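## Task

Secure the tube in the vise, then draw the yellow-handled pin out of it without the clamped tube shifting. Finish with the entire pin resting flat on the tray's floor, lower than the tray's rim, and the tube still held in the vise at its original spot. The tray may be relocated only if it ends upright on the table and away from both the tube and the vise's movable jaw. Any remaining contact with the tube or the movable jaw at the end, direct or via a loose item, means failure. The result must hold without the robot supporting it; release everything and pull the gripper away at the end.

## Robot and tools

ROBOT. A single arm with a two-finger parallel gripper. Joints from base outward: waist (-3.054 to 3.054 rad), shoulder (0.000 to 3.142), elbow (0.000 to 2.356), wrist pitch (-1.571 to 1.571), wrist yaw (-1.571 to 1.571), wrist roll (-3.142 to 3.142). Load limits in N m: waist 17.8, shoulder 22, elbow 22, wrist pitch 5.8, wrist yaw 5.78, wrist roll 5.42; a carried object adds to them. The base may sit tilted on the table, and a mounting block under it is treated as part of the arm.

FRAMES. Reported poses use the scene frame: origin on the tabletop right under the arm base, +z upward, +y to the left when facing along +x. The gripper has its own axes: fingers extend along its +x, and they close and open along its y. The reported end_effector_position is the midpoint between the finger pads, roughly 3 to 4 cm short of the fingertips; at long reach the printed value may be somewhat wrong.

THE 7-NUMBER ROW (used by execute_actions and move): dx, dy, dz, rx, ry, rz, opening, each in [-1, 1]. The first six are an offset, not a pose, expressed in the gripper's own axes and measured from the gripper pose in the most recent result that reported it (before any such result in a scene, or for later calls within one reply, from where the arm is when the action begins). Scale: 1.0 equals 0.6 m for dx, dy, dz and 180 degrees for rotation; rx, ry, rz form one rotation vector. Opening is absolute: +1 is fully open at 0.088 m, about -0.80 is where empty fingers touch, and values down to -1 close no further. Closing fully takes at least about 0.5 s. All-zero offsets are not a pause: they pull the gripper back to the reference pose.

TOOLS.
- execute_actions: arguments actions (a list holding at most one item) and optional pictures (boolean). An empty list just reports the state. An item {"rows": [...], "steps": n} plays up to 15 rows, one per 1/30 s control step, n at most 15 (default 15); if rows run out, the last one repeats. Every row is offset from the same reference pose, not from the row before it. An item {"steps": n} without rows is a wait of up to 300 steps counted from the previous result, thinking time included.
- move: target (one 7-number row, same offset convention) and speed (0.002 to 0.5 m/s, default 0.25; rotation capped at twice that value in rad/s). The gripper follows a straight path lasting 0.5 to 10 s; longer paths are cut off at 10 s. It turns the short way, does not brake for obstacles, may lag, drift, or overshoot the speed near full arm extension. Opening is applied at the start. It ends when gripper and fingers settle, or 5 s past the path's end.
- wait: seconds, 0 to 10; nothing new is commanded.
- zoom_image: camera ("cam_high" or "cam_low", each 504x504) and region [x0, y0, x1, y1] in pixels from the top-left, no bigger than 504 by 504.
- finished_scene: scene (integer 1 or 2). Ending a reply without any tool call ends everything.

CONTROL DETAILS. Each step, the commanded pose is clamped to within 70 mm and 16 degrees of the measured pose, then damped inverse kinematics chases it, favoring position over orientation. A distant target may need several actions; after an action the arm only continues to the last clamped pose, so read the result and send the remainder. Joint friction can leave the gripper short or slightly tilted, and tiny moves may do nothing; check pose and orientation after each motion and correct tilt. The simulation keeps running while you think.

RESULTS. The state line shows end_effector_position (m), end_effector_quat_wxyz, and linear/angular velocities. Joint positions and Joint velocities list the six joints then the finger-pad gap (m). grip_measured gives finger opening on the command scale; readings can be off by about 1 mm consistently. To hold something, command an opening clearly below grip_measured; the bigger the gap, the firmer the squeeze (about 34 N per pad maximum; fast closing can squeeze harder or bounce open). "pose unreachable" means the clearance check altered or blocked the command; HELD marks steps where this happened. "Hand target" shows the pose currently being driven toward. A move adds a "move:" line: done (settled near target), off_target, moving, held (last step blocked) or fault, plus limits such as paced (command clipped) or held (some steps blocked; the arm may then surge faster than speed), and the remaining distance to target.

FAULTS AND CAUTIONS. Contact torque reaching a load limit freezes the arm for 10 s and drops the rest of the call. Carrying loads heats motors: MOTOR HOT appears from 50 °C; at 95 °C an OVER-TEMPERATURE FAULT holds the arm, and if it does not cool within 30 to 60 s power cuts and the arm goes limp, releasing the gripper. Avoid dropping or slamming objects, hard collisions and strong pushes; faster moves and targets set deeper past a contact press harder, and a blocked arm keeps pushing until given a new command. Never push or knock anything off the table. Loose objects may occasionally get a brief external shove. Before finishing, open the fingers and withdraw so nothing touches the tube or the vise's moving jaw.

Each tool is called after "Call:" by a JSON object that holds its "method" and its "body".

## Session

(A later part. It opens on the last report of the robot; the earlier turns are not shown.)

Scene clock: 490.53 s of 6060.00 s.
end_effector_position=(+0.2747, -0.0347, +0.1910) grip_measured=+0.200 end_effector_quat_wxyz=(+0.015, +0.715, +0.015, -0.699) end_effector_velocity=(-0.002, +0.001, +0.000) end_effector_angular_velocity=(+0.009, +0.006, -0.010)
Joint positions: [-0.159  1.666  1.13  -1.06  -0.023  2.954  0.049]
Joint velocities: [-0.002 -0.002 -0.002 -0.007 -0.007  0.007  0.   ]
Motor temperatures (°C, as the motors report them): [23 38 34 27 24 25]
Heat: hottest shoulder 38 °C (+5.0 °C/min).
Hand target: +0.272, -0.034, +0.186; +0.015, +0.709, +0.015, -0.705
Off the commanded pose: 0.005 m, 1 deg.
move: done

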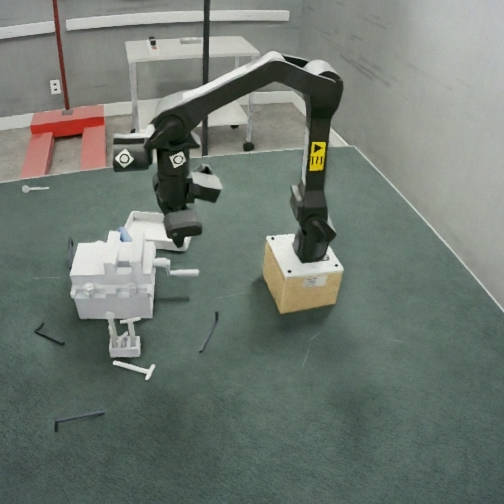

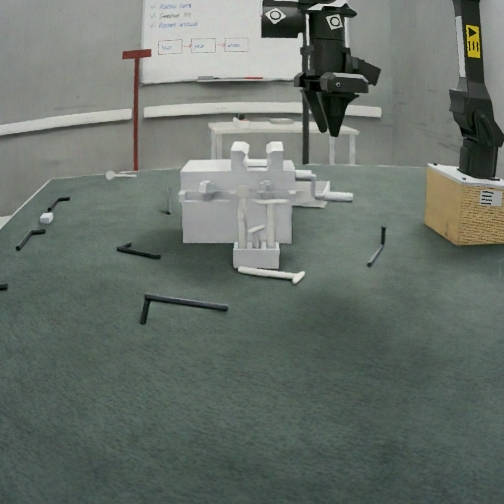

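Loosen a full turn.

Call:
{"method": "move", "body": {"target": [0.205,0.012,0.018,0,0,0,0.2], "speed": 0.1}}

Call:
{"method": "move", "body": {"target": [0,0,0,0,0,0,-0.75]}}

Call:
{"method": "move", "body": {"target": [-0.005,0.033,0,0,0,0,-0.75], "speed": 0.06}}

Call:
{"method": "move", "body": {"target": [-0.02,0.03,0,0,0,0,-0.75], "speed": 0.06}}

Call:
{"method": "move", "body": {"target": [-0.032,0.015,0,0,0,0,-0.75], "speed": 0.06}}

Call:
{"method": "move", "body": {"target": [-0.035,-0.003,0,0,0,0,-0.75], "speed": 0.06}}

Call:
{"method": "move", "body": {"target": [-0.028,-0.022,0,0,0,0,-0.75], "speed": 0.06}}

Call:
{"method": "move", "body": {"target": [-0.012,-0.033,0,0,0,0,-0.75], "speed": 0.06}}

Call:
{"method": "move", "body": {"target": [0.003,-0.035,0,0,0,0,-0.75], "speed": 0.06}}

Call:
{"method": "move", "body": {"target": [0.02,-0.03,0,0,0,0,-0.75], "speed": 0.06}}

Call:
{"method": "move", "body": {"target": [0.032,-0.015,0,0,0,0,-0.75], "speed": 0.06}}

Call:
{"method": "move", "body": {"target": [0.035,0.003,0,0,0,0,-0.75], "speed": 0.06}}

Call:
{"method": "move", "body": {"target": [0.028,0.022,0,0,0,0,-0.75], "speed": 0.06}}

Call:
{"method": "move", "body": {"target": [0.012,0.033,0,0,0,0,-0.75], "speed": 0.06}}

Scene clock: 508.77 s of 6060.00 s.
end_effector_position=(+0.2701, -0.0429, +0.0722) grip_measured=+0.200 end_effector_quat_wxyz=(+0.017, +0.721, +0.014, -0.693) end_effector_velocity=(+0.001, +0.001, +0.000) end_effector_angular_velocity=(+0.020, -0.011, +0.001)
Joint positions: [-0.181  1.873  0.83  -0.537 -0.023  2.931  0.049]
Joint velocities: [-0.007 -0.002 -0.002  0.007 -0.022 -0.007  0.   ]
Motor temperatures (°C, as the motors report them): [23 35 33 27 24 25]
Heat: hottest shoulder 35 °C (+1.0 °C/min).
Hand target: +0.266, -0.043, +0.068; +0.016, +0.715, +0.015, -0.699
Off the commanded pose: 0.005 m, 1 deg.
move: done

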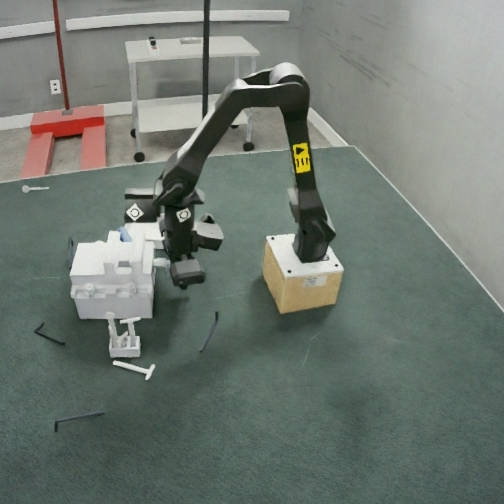

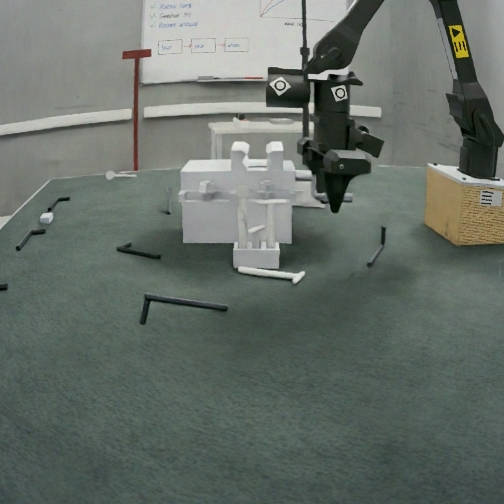

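Scene clock: 509.27 s of 6060.00 s.
end_effector_position=(+0.2707, -0.0446, +0.0722) grip_measured=-0.445 end_effector_quat_wxyz=(+0.018, +0.722, +0.010, -0.692) end_effector_velocity=(+0.001, +0.002, +0.000) end_effector_angular_velocity=(+0.006, -0.008, -0.004)
Joint positions: [-0.184  1.873  0.83  -0.533 -0.017  2.933  0.017]
Joint velocities: [ 0.002 -0.002 -0.002  0.007 -0.007  0.007 -0.   ]
Motor temperatures (°C, as the motors report them): [23 35 33 27 24 25]
Heat: hottest shoulder 35 °C (+1.0 °C/min).
Hand target: +0.270, -0.043, +0.072; +0.017, +0.721, +0.014, -0.693
Off the commanded pose: 0.002 m, 1 deg.
move: done

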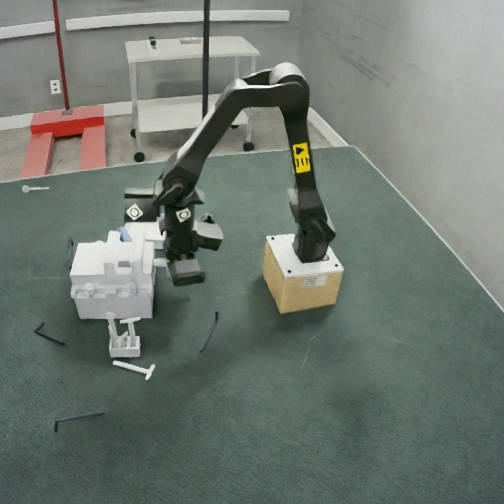

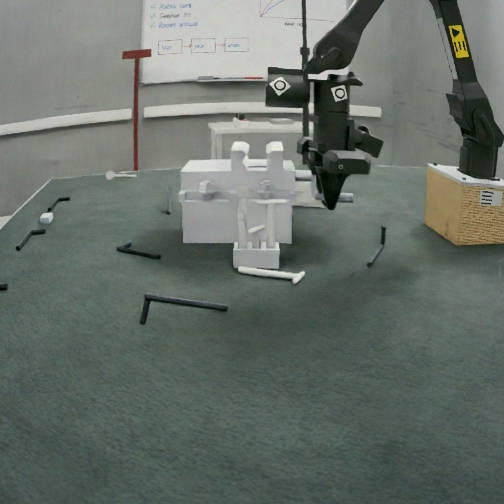

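Scene clock: 510.00 s of 6060.00 s.
end_effector_position=(+0.2683, -0.0589, +0.0749) grip_measured=-0.446 end_effector_quat_wxyz=(+0.011, +0.720, +0.014, -0.693) end_effector_velocity=(-0.004, +0.000, -0.000) end_effector_angular_velocity=(+0.012, +0.019, +0.015)
Joint positions: [-0.244  1.873  0.843 -0.555 -0.03   2.875  0.017]
Joint velocities: [-0.007  0.002  0.002 -0.022 -0.007 -0.022  0.   ]
Motor temperatures (°C, as the motors report them): [23 35 33 27 24 25]
Heat: hottest shoulder 35 °C (+1.0 °C/min).
Hand target: +0.271, -0.064, +0.076; +0.018, +0.722, +0.010, -0.692
Off the commanded pose: 0.006 m, 1 deg.
move: done

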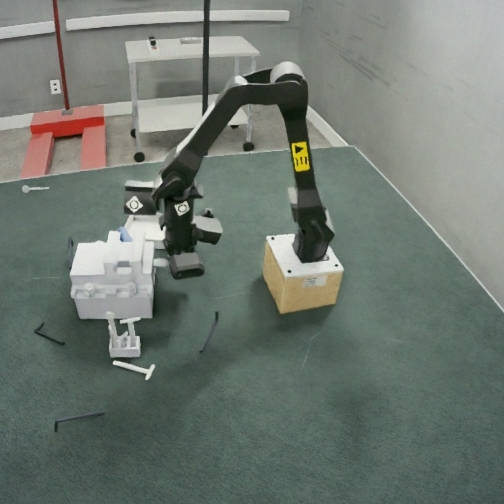

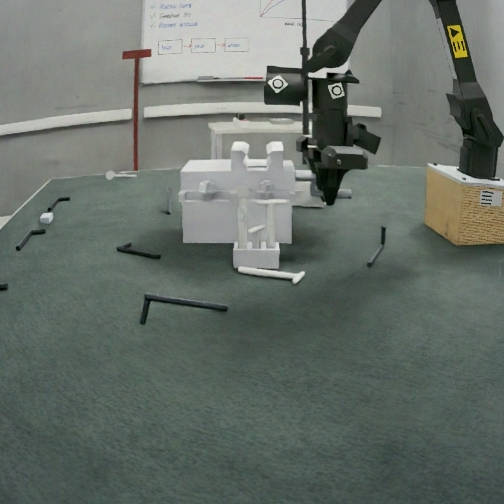

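Scene clock: 510.73 s of 6060.00 s.
end_effector_position=(+0.2666, -0.0711, +0.0842) grip_measured=-0.448 end_effector_quat_wxyz=(+0.004, +0.719, +0.019, -0.695) end_effector_velocity=(-0.003, -0.000, +0.002) end_effector_angular_velocity=(+0.011, +0.009, +0.000)
Joint positions: [-0.298  1.859  0.872 -0.61  -0.045  2.825  0.017]
Joint velocities: [-0.007 -0.007  0.002 -0.022 -0.007 -0.007 -0.   ]
Motor temperatures (°C, as the motors report them): [23 35 33 27 24 25]
Heat: hottest shoulder 35 °C (+0.0 °C/min).
Hand target: +0.269, -0.077, +0.087; +0.011, +0.721, +0.014, -0.693
Off the commanded pose: 0.007 m, 1 deg.
move: done

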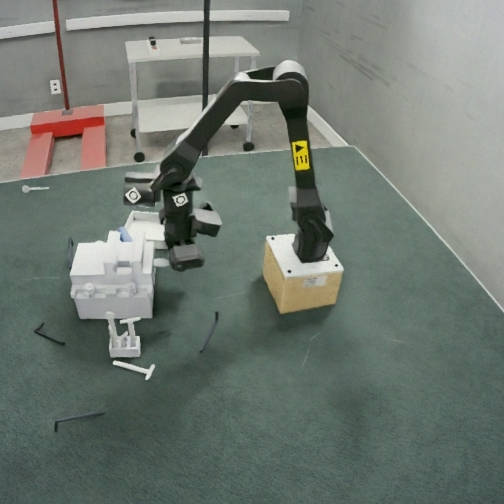

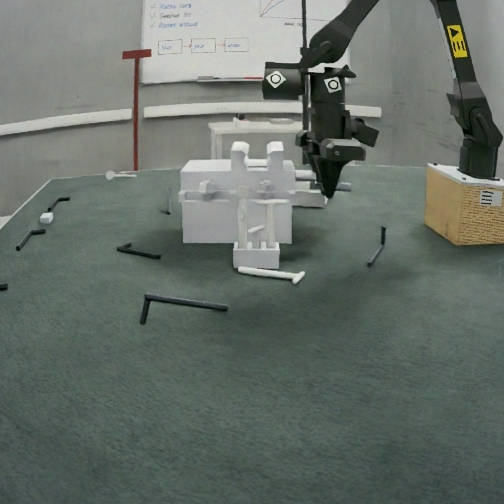

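Scene clock: 511.47 s of 6060.00 s.
end_effector_position=(+0.2653, -0.0782, +0.0998) grip_measured=-0.449 end_effector_quat_wxyz=(+0.000, +0.717, +0.020, -0.697) end_effector_velocity=(-0.006, +0.003, +0.001) end_effector_angular_velocity=(+0.017, +0.028, +0.005)
Joint positions: [-0.326  1.826  0.908 -0.686 -0.048  2.8    0.017]
Joint velocities: [-0.002 -0.002  0.002 -0.037 -0.007 -0.007 -0.   ]
Motor temperatures (°C, as the motors report them): [23 35 33 27 24 25]
Heat: hottest shoulder 35 °C (+0.0 °C/min).
Hand target: +0.266, -0.080, +0.103; +0.004, +0.719, +0.020, -0.695
Off the commanded pose: 0.004 m, 0 deg.
move: done

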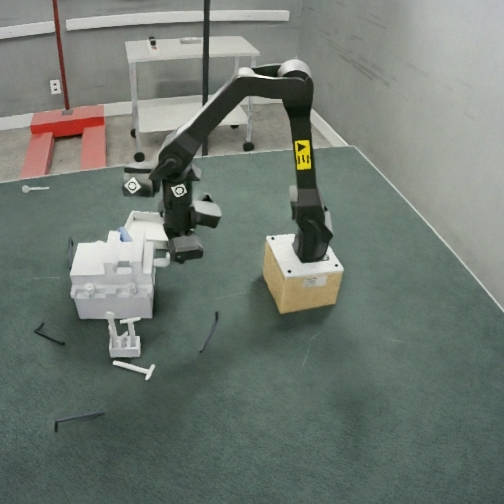

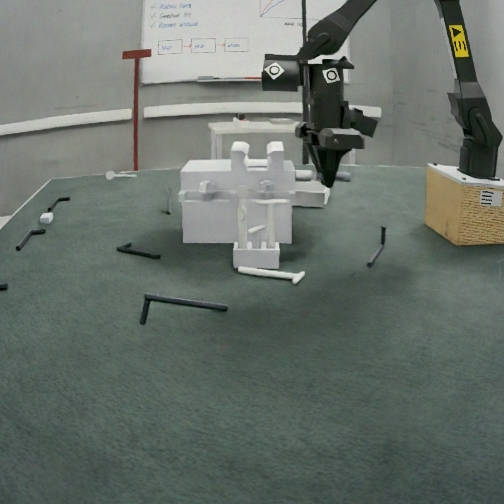

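Scene clock: 512.23 s of 6060.00 s.
end_effector_position=(+0.2653, -0.0763, +0.1176) grip_measured=-0.449 end_effector_quat_wxyz=(-0.002, +0.717, +0.022, -0.697) end_effector_velocity=(+0.000, +0.000, +0.002) end_effector_angular_velocity=(+0.006, -0.005, +0.005)
Joint positions: [-0.324  1.785  0.942 -0.763 -0.054  2.804  0.017]
Joint velocities: [-0.002 -0.007  0.002 -0.007 -0.007 -0.007 -0.   ]
Motor temperatures (°C, as the motors report them): [23 35 33 27 24 25]
Heat: hottest shoulder 35 °C (-1.0 °C/min).
Hand target: +0.265, -0.077, +0.121; +0.001, +0.717, +0.020, -0.697
Off the commanded pose: 0.003 m, 0 deg.
move: done

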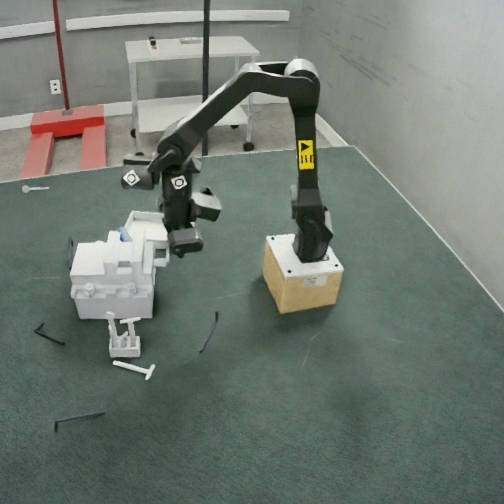

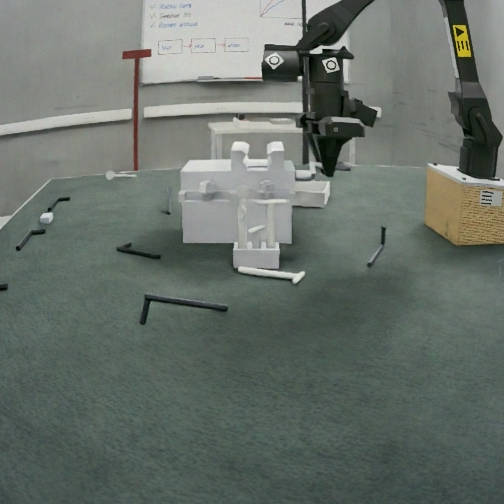

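Scene clock: 513.00 s of 6060.00 s.
end_effector_position=(+0.2667, -0.0654, +0.1319) grip_measured=-0.450 end_effector_quat_wxyz=(-0.002, +0.718, +0.020, -0.696) end_effector_velocity=(-0.004, +0.007, +0.001) end_effector_angular_velocity=(+0.025, +0.010, +0.029)
Joint positions: [-0.285  1.747  0.963 -0.817 -0.054  2.845  0.017]
Joint velocities: [ 0.007 -0.007 -0.002 -0.022 -0.022 -0.022 -0.001]
Motor temperatures (°C, as the motors report them): [23 35 33 27 24 25]
Heat: hottest shoulder 35 °C (-1.0 °C/min).
Hand target: +0.265, -0.064, +0.135; -0.002, +0.717, +0.022, -0.697
Off the commanded pose: 0.004 m, 0 deg.
move: done

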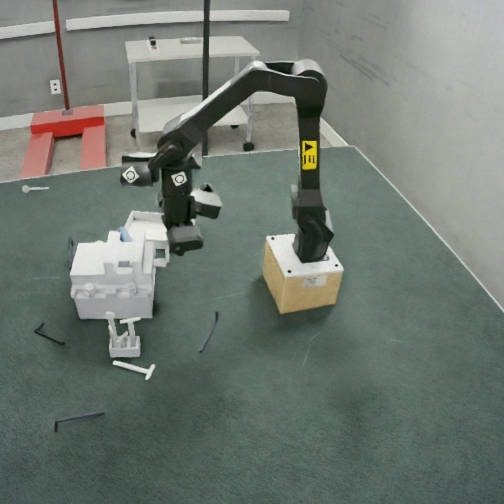

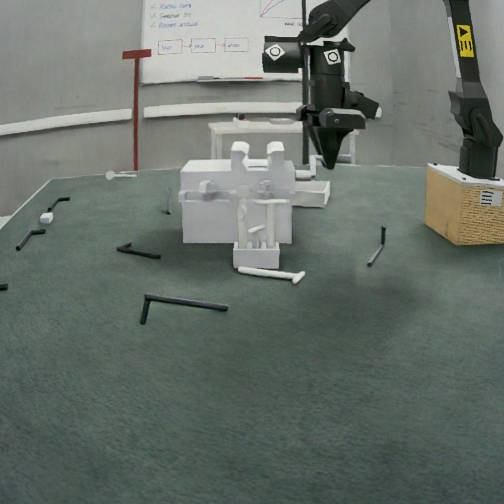

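Scene clock: 513.77 s of 6060.00 s.
end_effector_position=(+0.2690, -0.0500, +0.1380) grip_measured=-0.453 end_effector_quat_wxyz=(-0.001, +0.720, +0.014, -0.694) end_effector_velocity=(-0.002, +0.002, +0.000) end_effector_angular_velocity=(+0.008, +0.006, +0.010)
Joint positions: [-0.226  1.723  0.965 -0.832 -0.047  2.912  0.017]
Joint velocities: [ 0.002 -0.002 -0.002 -0.007 -0.007 -0.007 -0.   ]
Motor temperatures (°C, as the motors report them): [23 35 33 27 24 25]
Heat: hottest shoulder 35 °C (-1.0 °C/min).
Hand target: +0.266, -0.046, +0.140; -0.002, +0.718, +0.021, -0.696
Off the commanded pose: 0.005 m, 1 deg.
move: done

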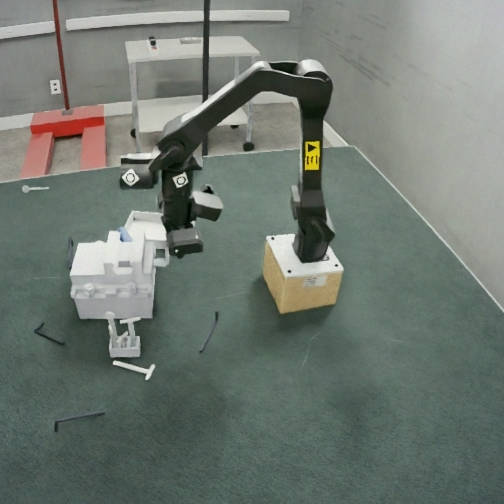

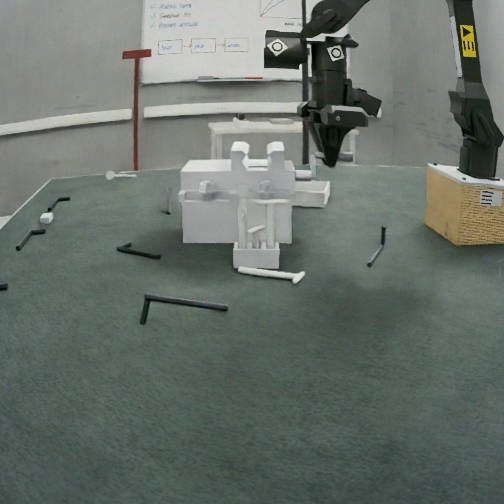

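Scene clock: 514.50 s of 6060.00 s.
end_effector_position=(+0.2722, -0.0338, +0.1371) grip_measured=-0.454 end_effector_quat_wxyz=(+0.001, +0.721, +0.009, -0.693) end_effector_velocity=(-0.005, +0.003, -0.000) end_effector_angular_velocity=(+0.011, +0.021, -0.020)
Joint positions: [-0.161  1.72   0.959 -0.821 -0.039  2.981  0.017]
Joint velocities: [ 0.002 -0.002 -0.002 -0.022 -0.007  0.022 -0.   ]
Motor temperatures (°C, as the motors report them): [23 35 33 27 24 25]
Heat: hottest shoulder 35 °C (-1.0 °C/min).
Hand target: +0.269, -0.029, +0.137; -0.002, +0.720, +0.015, -0.694
Off the commanded pose: 0.006 m, 1 deg.
move: done

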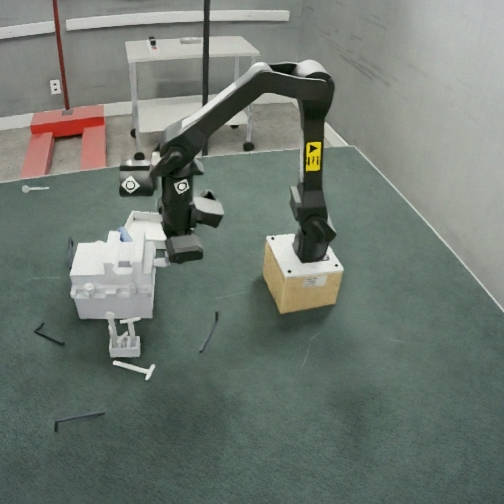

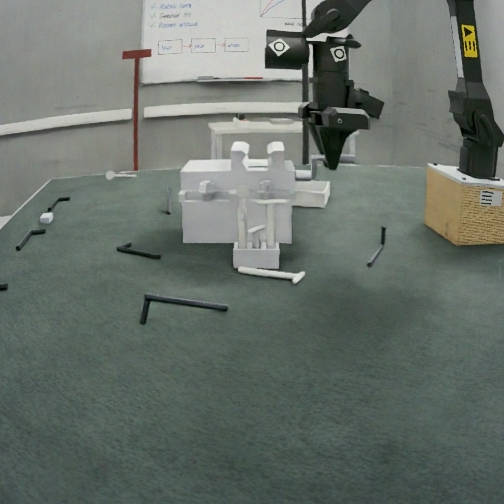

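Scene clock: 515.23 s of 6060.00 s.
end_effector_position=(+0.2744, -0.0210, +0.1292) grip_measured=-0.457 end_effector_quat_wxyz=(+0.002, +0.724, +0.002, -0.690) end_effector_velocity=(-0.001, +0.002, -0.001) end_effector_angular_velocity=(+0.007, -0.003, -0.004)
Joint positions: [-0.107  1.728  0.934 -0.775 -0.028  3.044  0.017]
Joint velocities: [ 0.002 -0.002 -0.007  0.007 -0.007  0.007 -0.   ]
Motor temperatures (°C, as the motors report them): [23 35 33 27 24 25]
Heat: hottest shoulder 35 °C (-2.0 °C/min).
Hand target: +0.272, -0.016, +0.125; +0.001, +0.721, +0.010, -0.693
Off the commanded pose: 0.007 m, 1 deg.
move: done

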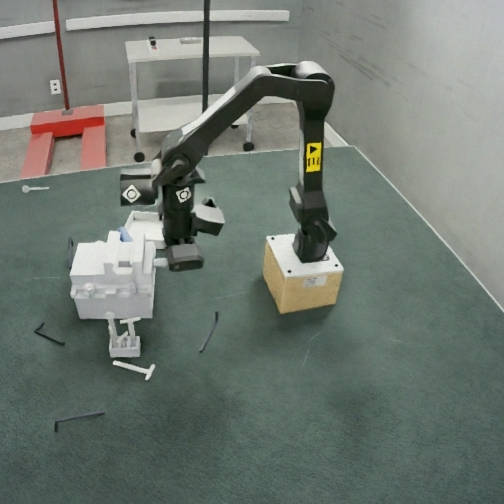

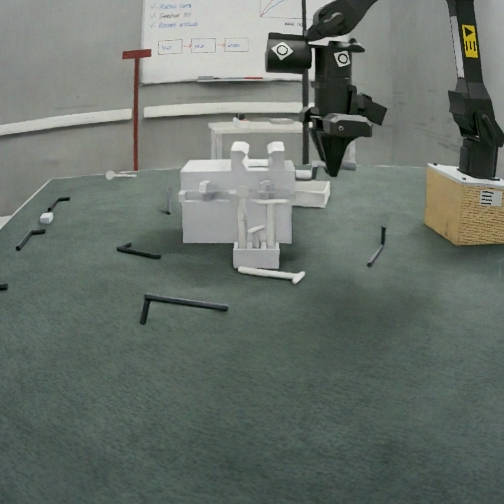

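Scene clock: 516.00 s of 6060.00 s.
end_effector_position=(+0.2758, -0.0125, +0.1140) grip_measured=-0.459 end_effector_quat_wxyz=(-0.001, +0.726, +0.002, -0.688) end_effector_velocity=(-0.001, -0.002, -0.001) end_effector_angular_velocity=(-0.007, -0.002, -0.010)
Joint positions: [-0.077  1.759  0.899 -0.705 -0.032  3.078  0.017]
Joint velocities: [-0.002 -0.002 -0.007  0.007  0.007  0.007 -0.   ]
Motor temperatures (°C, as the motors report them): [23 35 33 27 24 25]
Heat: hottest shoulder 35 °C (-2.0 °C/min).
Hand target: +0.275, -0.012, +0.110; +0.002, +0.724, +0.002, -0.690
Off the commanded pose: 0.004 m, 0 deg.
move: done

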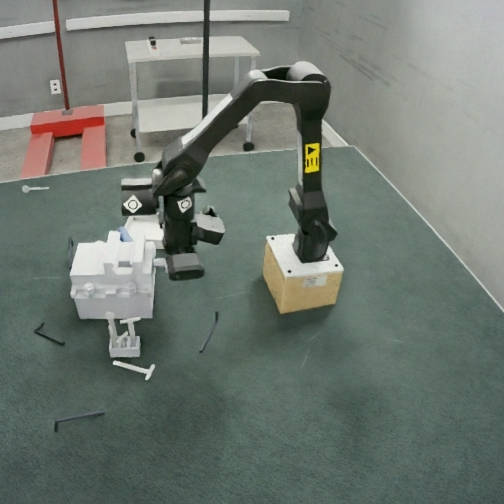

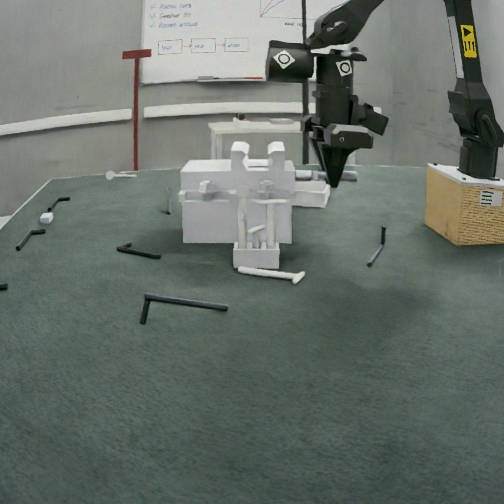

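Scene clock: 516.77 s of 6060.00 s.
end_effector_position=(+0.2762, -0.0129, +0.0964) grip_measured=-0.459 end_effector_quat_wxyz=(-0.002, +0.726, +0.002, -0.687) end_effector_velocity=(-0.002, +0.001, +0.000) end_effector_angular_velocity=(+0.007, +0.007, +0.005)
Joint positions: [-0.078  1.802  0.866 -0.627 -0.035  3.078  0.017]
Joint velocities: [-0.002 -0.002 -0.002 -0.007 -0.007 -0.007  0.   ]
Motor temperatures (°C, as the motors report them): [23 35 33 27 24 25]
Heat: hottest shoulder 35 °C (-2.0 °C/min).
Hand target: +0.277, -0.014, +0.093; -0.001, +0.726, +0.002, -0.688
Off the commanded pose: 0.004 m, 0 deg.
move: done

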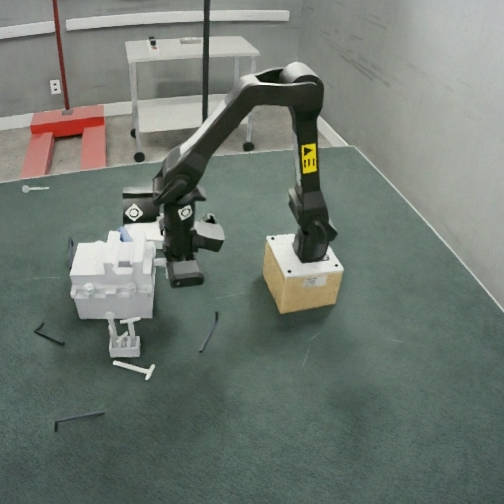

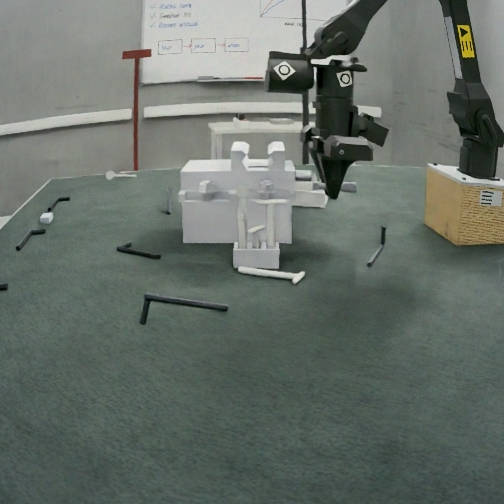

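Scene clock: 517.47 s of 6060.00 s.
end_effector_position=(+0.2751, -0.0174, +0.0867) grip_measured=-0.460 end_effector_quat_wxyz=(-0.010, +0.726, +0.009, -0.687) end_effector_velocity=(-0.003, +0.002, -0.001) end_effector_angular_velocity=(+0.023, +0.010, +0.001)
Joint positions: [-0.106  1.827  0.848 -0.587 -0.056  3.053  0.016]
Joint velocities: [-0.007  0.002 -0.002 -0.007 -0.022 -0.007 -0.   ]
Motor temperatures (°C, as the motors report them): [23 35 33 27 24 25]
Heat: hottest shoulder 35 °C (-2.0 °C/min).
Hand target: +0.277, -0.026, +0.080; -0.003, +0.726, +0.002, -0.687
Off the commanded pose: 0.011 m, 1 deg.
move: off_target

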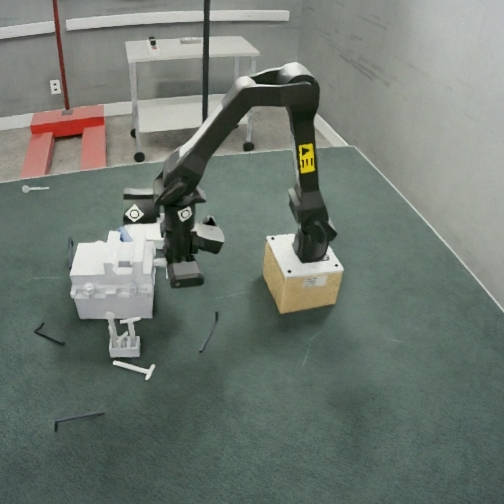

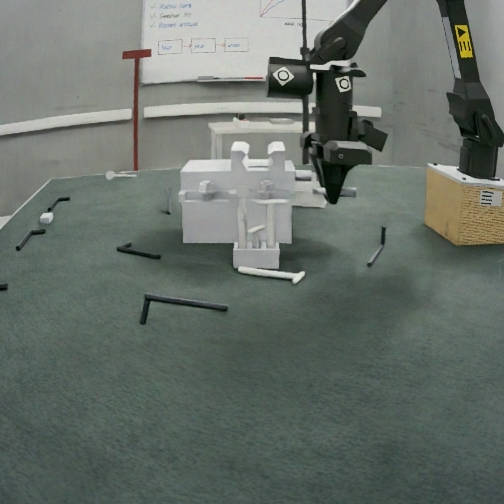

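Scene clock: 518.17 s of 6060.00 s.
end_effector_position=(+0.2747, -0.0176, +0.0877) grip_measured=-0.460 end_effector_quat_wxyz=(-0.030, +0.728, +0.029, -0.685) end_effector_velocity=(-0.004, +0.002, -0.001) end_effector_angular_velocity=(+0.022, +0.007, +0.015)
Joint positions: [-0.138  1.826  0.848 -0.59  -0.113  3.023  0.016]
Joint velocities: [-0.007 -0.002 -0.007 -0.007 -0.022 -0.022 -0.001]
Motor temperatures (°C, as the motors report them): [23 35 33 27 24 25]
Heat: hottest shoulder 35 °C (-3.0 °C/min).
Hand target: +0.274, -0.036, +0.080; -0.011, +0.725, +0.009, -0.688
Off the commanded pose: 0.021 m, 3 deg.
move: off_target

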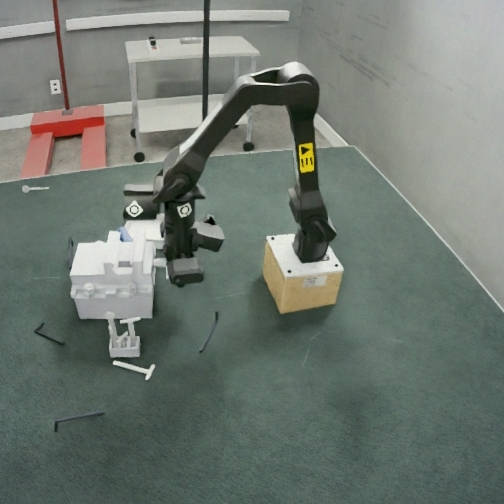

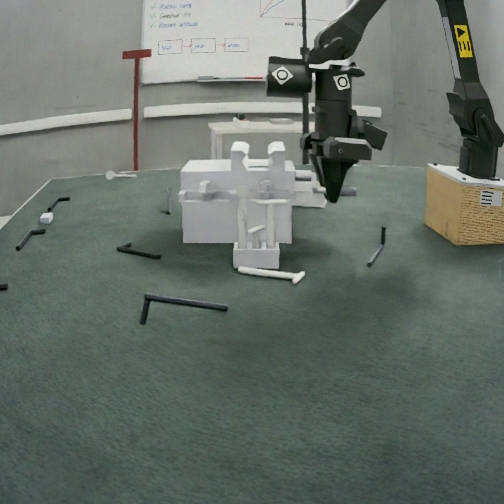

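Call:
{"method": "move", "body": {"target": [0,0,0,0,-0.02,0.027,0.3]}}

Call:
{"method": "move", "body": {"target": [-0.2,0,0,0,0,0,0.3], "speed": 0.12}}

Call:
{"method": "move", "body": {"target": [0,-0.2,0,0,0,0,0.3], "speed": 0.12}}

Call:
{"method": "zoom_image", "body": {"camera": "cam_high", "region": [50,190,210,280]}}

Scene clock: 523.17 s of 6060.00 s.
end_effector_position=(+0.2739, -0.0180, +0.0890) grip_measured=+0.300 end_effector_quat_wxyz=(-0.002, +0.709, +0.000, -0.706) end_effector_velocity=(-0.003, +0.002, -0.001) end_effector_angular_velocity=(+0.008, +0.012, -0.020)
Joint positions: [-0.093  1.85   0.892 -0.655 -0.027  3.065  0.054]
Joint velocities: [ 0.002  0.002 -0.002 -0.007 -0.007  0.022 -0.   ]
Motor temperatures (°C, as the motors report them): [23 34 33 28 25 25]
Heat: hottest shoulder 34 °C (-4.1 °C/min).
Hand target: +0.275, -0.017, +0.087; -0.001, +0.706, -0.001, -0.708
Off the commanded pose: 0.002 m, 0 deg.
move: done

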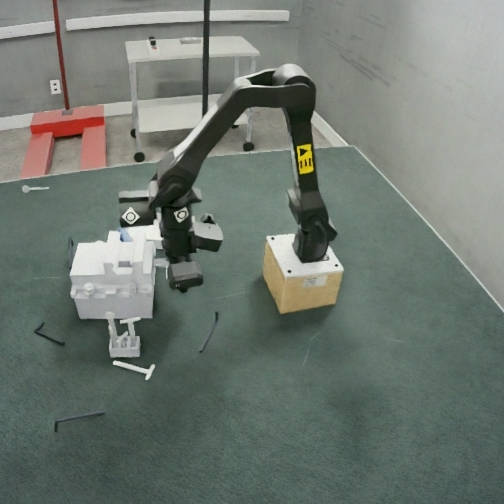

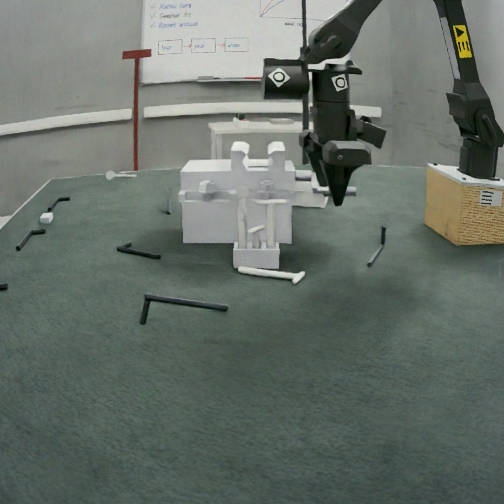

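Scene clock: 524.53 s of 6060.00 s.
end_effector_position=(+0.2729, -0.0163, +0.2062) grip_measured=+0.300 end_effector_quat_wxyz=(-0.002, +0.705, +0.000, -0.709) end_effector_velocity=(+0.000, +0.001, +0.003) end_effector_angular_velocity=(+0.022, -0.004, -0.000)
Joint positions: [-0.097  1.661  1.188 -1.15  -0.027  3.06   0.054]
Joint velocities: [-0.007 -0.002  0.007 -0.007 -0.022 -0.007 -0.   ]
Motor temperatures (°C, as the motors report them): [23 34 33 28 25 25]
Heat: hottest shoulder 34 °C (-5.0 °C/min).
Hand target: +0.274, -0.017, +0.209; -0.002, +0.709, +0.000, -0.706
Off the commanded pose: 0.003 m, 1 deg.
move: done

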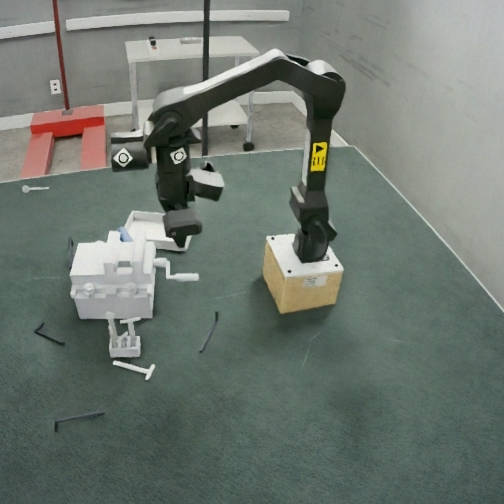

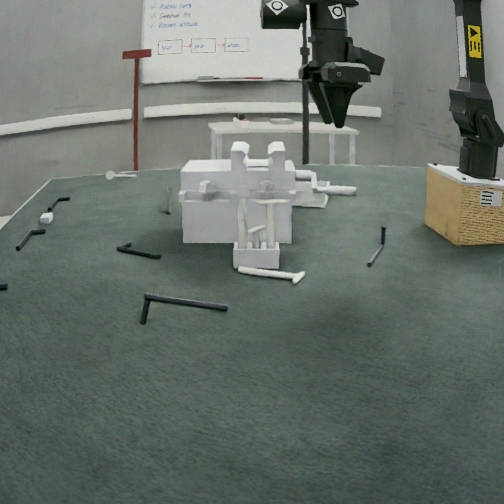

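Scene clock: 525.90 s of 6060.00 s.
end_effector_position=(+0.2724, +0.1024, +0.2069) grip_measured=+0.300 end_effector_quat_wxyz=(+0.045, +0.685, +0.140, -0.714) end_effector_velocity=(+0.003, -0.001, +0.003) end_effector_angular_velocity=(-0.004, -0.012, +0.020)
Joint positions: [ 0.242  1.722  1.264 -1.173 -0.177  3.131  0.054]
Joint velocities: [-0.002  0.002  0.017 -0.007  0.007 -0.022 -0.   ]
Motor temperatures (°C, as the motors report them): [23 34 33 28 25 25]
Heat: hottest shoulder 34 °C (-5.0 °C/min).
Hand target: +0.274, +0.104, +0.206; +0.044, +0.682, +0.140, -0.716
Off the commanded pose: 0.002 m, 17 deg; orientation clipped at the last step of the last action.
joint sent to its limit — the command would take joint 6 (wrist roll) past its upper limit, so that joint was sent only as far as its limit.
move: off_target; limits=paced

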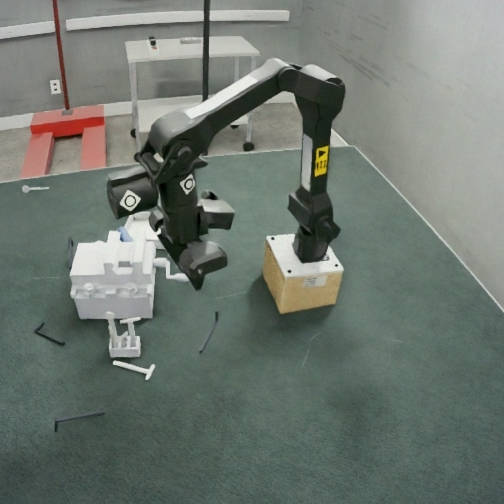

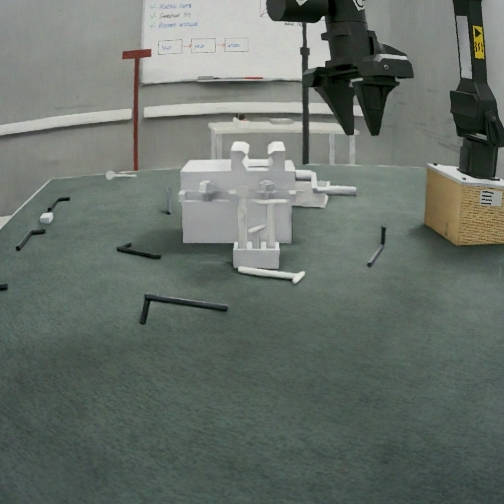

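Region (50, 190, 210, 280) of cam_high's 504x504 image, scaled by 3.150, with more detail than that image has; it fills the top 284 rows of this view, and the rest is white.

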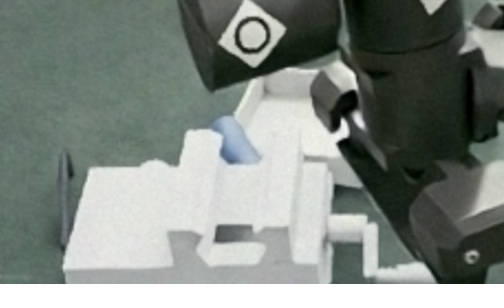

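Call:
{"method": "execute_actions", "body": {"actions": []}}

Scene clock: 546.43 s of 6060.00 s.
end_effector_position=(+0.2727, +0.1028, +0.2067) grip_measured=+0.300 end_effector_quat_wxyz=(+0.044, +0.684, +0.140, -0.714) end_effector_velocity=(-0.002, -0.001, +0.001) end_effector_angular_velocity=(-0.007, -0.000, +0.010)
Joint positions: [ 0.242  1.725  1.266 -1.174 -0.178  3.132  0.054]
Joint velocities: [ 0.002 -0.007 -0.002 -0.007  0.007 -0.007 -0.   ]
Motor temperatures (°C, as the motors report them): [23 33 34 27 24 25]
Heat: hottest elbow 34 °C (-5.0 °C/min).
Hand target: +0.274, +0.104, +0.206; +0.044, +0.682, +0.140, -0.716
Off the commanded pose: 0.001 m, 17 deg; orientation clipped at the last step of the last action.
Steps of this call (steps 1 to 616: nothing new was sent). Readings (end_effector_position):
1: (+0.2724, +0.1025, +0.2070)
2: (+0.2724, +0.1025, +0.2069)
4: (+0.2724, +0.1025, +0.2070)
8: (+0.2724, +0.1025, +0.2070)
616: the state above

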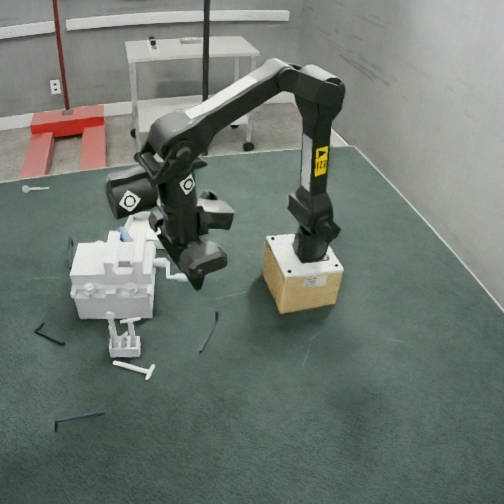

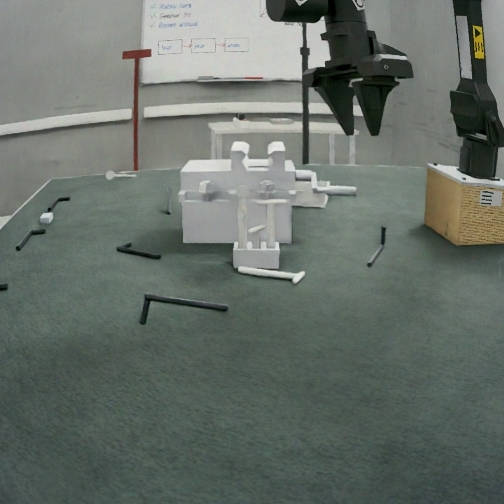

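Call:
{"method": "move", "body": {"target": [-0.08,0.6,0.1,-0.2,0,0,0.3]}}

Call:
{"method": "zoom_image", "body": {"camera": "cam_high", "region": [50,170,250,330]}}

Scene clock: 553.33 s of 6060.00 s.
end_effector_position=(+0.3056, -0.2663, +0.2125) grip_measured=+0.300 end_effector_quat_wxyz=(+0.258, +0.642, +0.345, -0.634) end_effector_velocity=(+0.004, -0.000, +0.004) end_effector_angular_velocity=(+0.009, -0.025, +0.002)
Joint positions: [-0.746  2.286  2.05  -1.495 -0.049  1.524  0.054]
Joint velocities: [-0.002  0.002  0.022 -0.007 -0.022 -0.007  0.   ]
Motor temperatures (°C, as the motors report them): [23 33 34 27 24 25]
Heat: hottest elbow 34 °C (-3.0 °C/min).
Hand target: +0.307, -0.266, +0.208; +0.256, +0.639, +0.351, -0.635
Off the commanded pose: 0.009 m, 1 deg.
move: off_target

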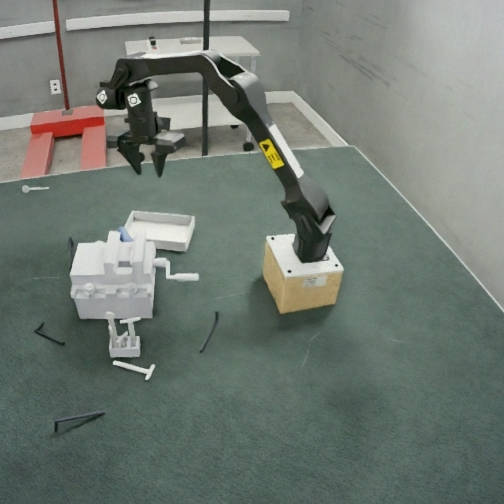

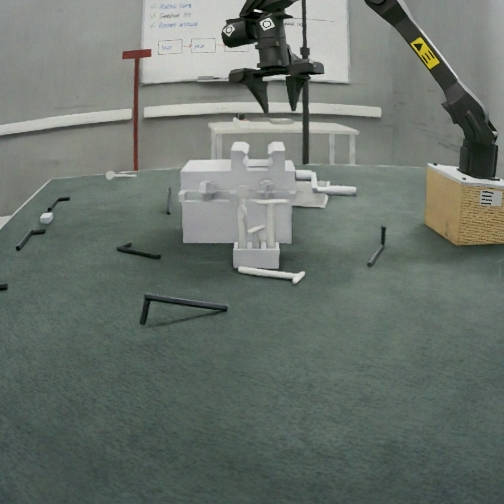

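Region (50, 170, 250, 330) of cam_high's 504x504 image, scaled by 2.520, with more detail than that image has; it fills the top 403 rows of this view, and the rest is white.

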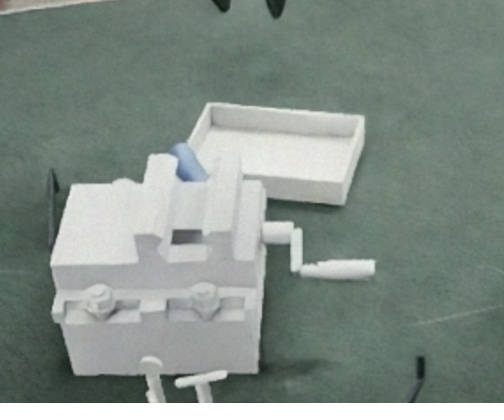

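Call:
{"method": "move", "body": {"target": [0.163,0.025,-0.227,-0.5,0,0,0.5], "speed": 0.15}}

Call:
{"method": "zoom_image", "body": {"camera": "cam_high", "region": [50,170,250,330]}}

Scene clock: 566.80 s of 6060.00 s.
end_effector_position=(+0.3998, -0.1612, +0.1284) grip_measured=+0.500 end_effector_quat_wxyz=(+0.641, +0.273, +0.687, -0.206) end_effector_velocity=(-0.002, +0.001, +0.001) end_effector_angular_velocity=(+0.010, +0.001, +0.019)
Joint positions: [-0.431  2.398  1.905 -1.202 -0.096  0.272  0.063]
Joint velocities: [-0.002 -0.002 -0.002 -0.007 -0.007 -0.022  0.   ]
Motor temperatures (°C, as the motors report them): [23 35 34 27 24 25]
Heat: hottest shoulder 35 °C (+0.0 °C/min).
Hand target: +0.399, -0.160, +0.121; +0.636, +0.272, +0.693, -0.204
Off the commanded pose: 0.006 m, 1 deg.
move: done

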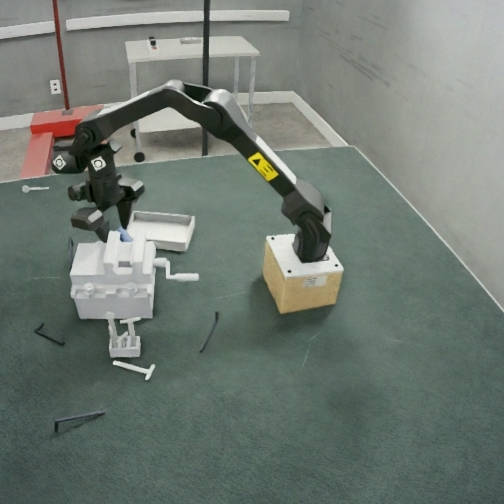

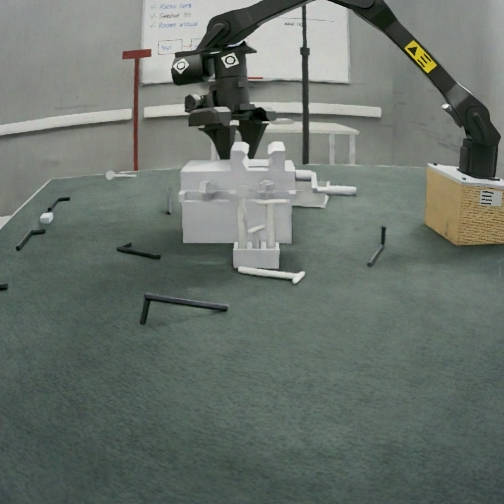

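Region (50, 170, 250, 330) of cam_high's 504x504 image, scaled by 2.520, with more detail than that image has; it fills the top 403 rows of this view, and the rest is white.

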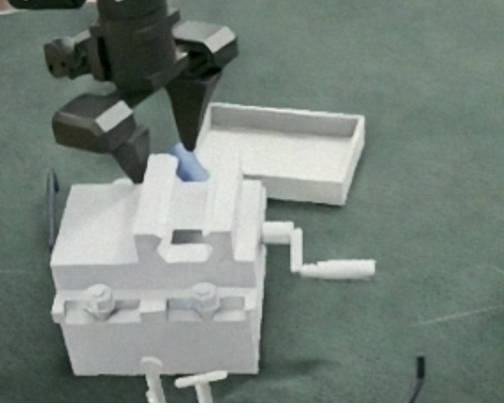

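Call:
{"method": "move", "body": {"target": [0.067,-0.11,0.072,0,0,0,0.5], "speed": 0.08}}

Call:
{"method": "zoom_image", "body": {"camera": "cam_high", "region": [50,170,250,330]}}

Scene clock: 578.83 s of 6060.00 s.
end_effector_position=(+0.3884, -0.2346, +0.0864) grip_measured=+0.500 end_effector_quat_wxyz=(+0.644, +0.274, +0.683, -0.208) end_effector_velocity=(+0.004, -0.000, +0.005) end_effector_angular_velocity=(-0.000, -0.015, +0.009)
Joint positions: [-0.583  2.548  2.005 -1.154 -0.078  0.124  0.063]
Joint velocities: [ 0.002 -0.002  0.017 -0.007 -0.007 -0.007 -0.   ]
Motor temperatures (°C, as the motors report them): [23 37 34 26 24 25]
Heat: hottest shoulder 37 °C (+2.0 °C/min).
Hand target: +0.388, -0.235, +0.080; +0.641, +0.273, +0.687, -0.207
Off the commanded pose: 0.006 m, 1 deg.
move: done

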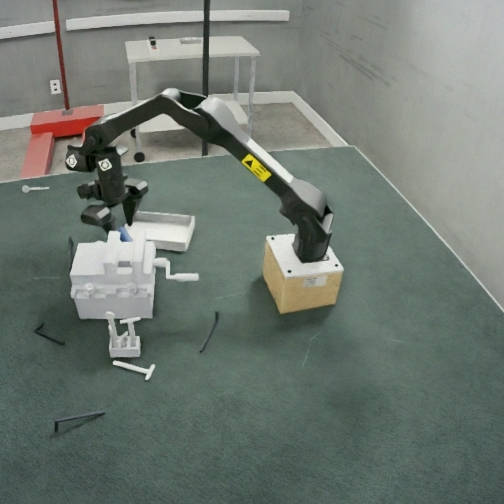

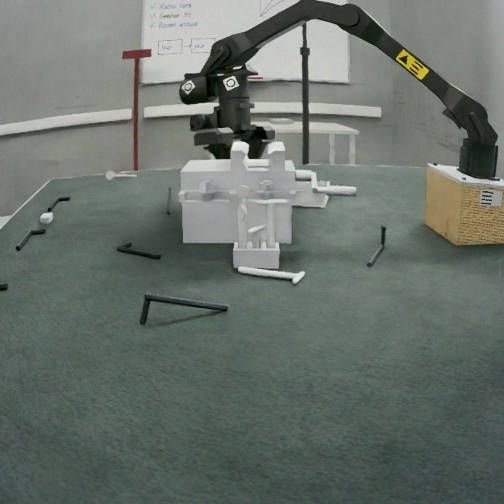

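Region (50, 170, 250, 330) of cam_high's 504x504 image, scaled by 2.520, with more detail than that image has; it fills the top 403 rows of this view, and the rest is white.

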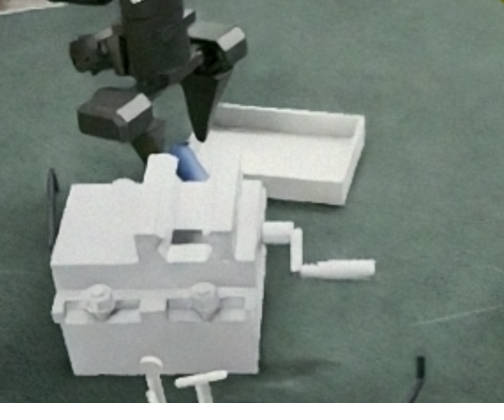

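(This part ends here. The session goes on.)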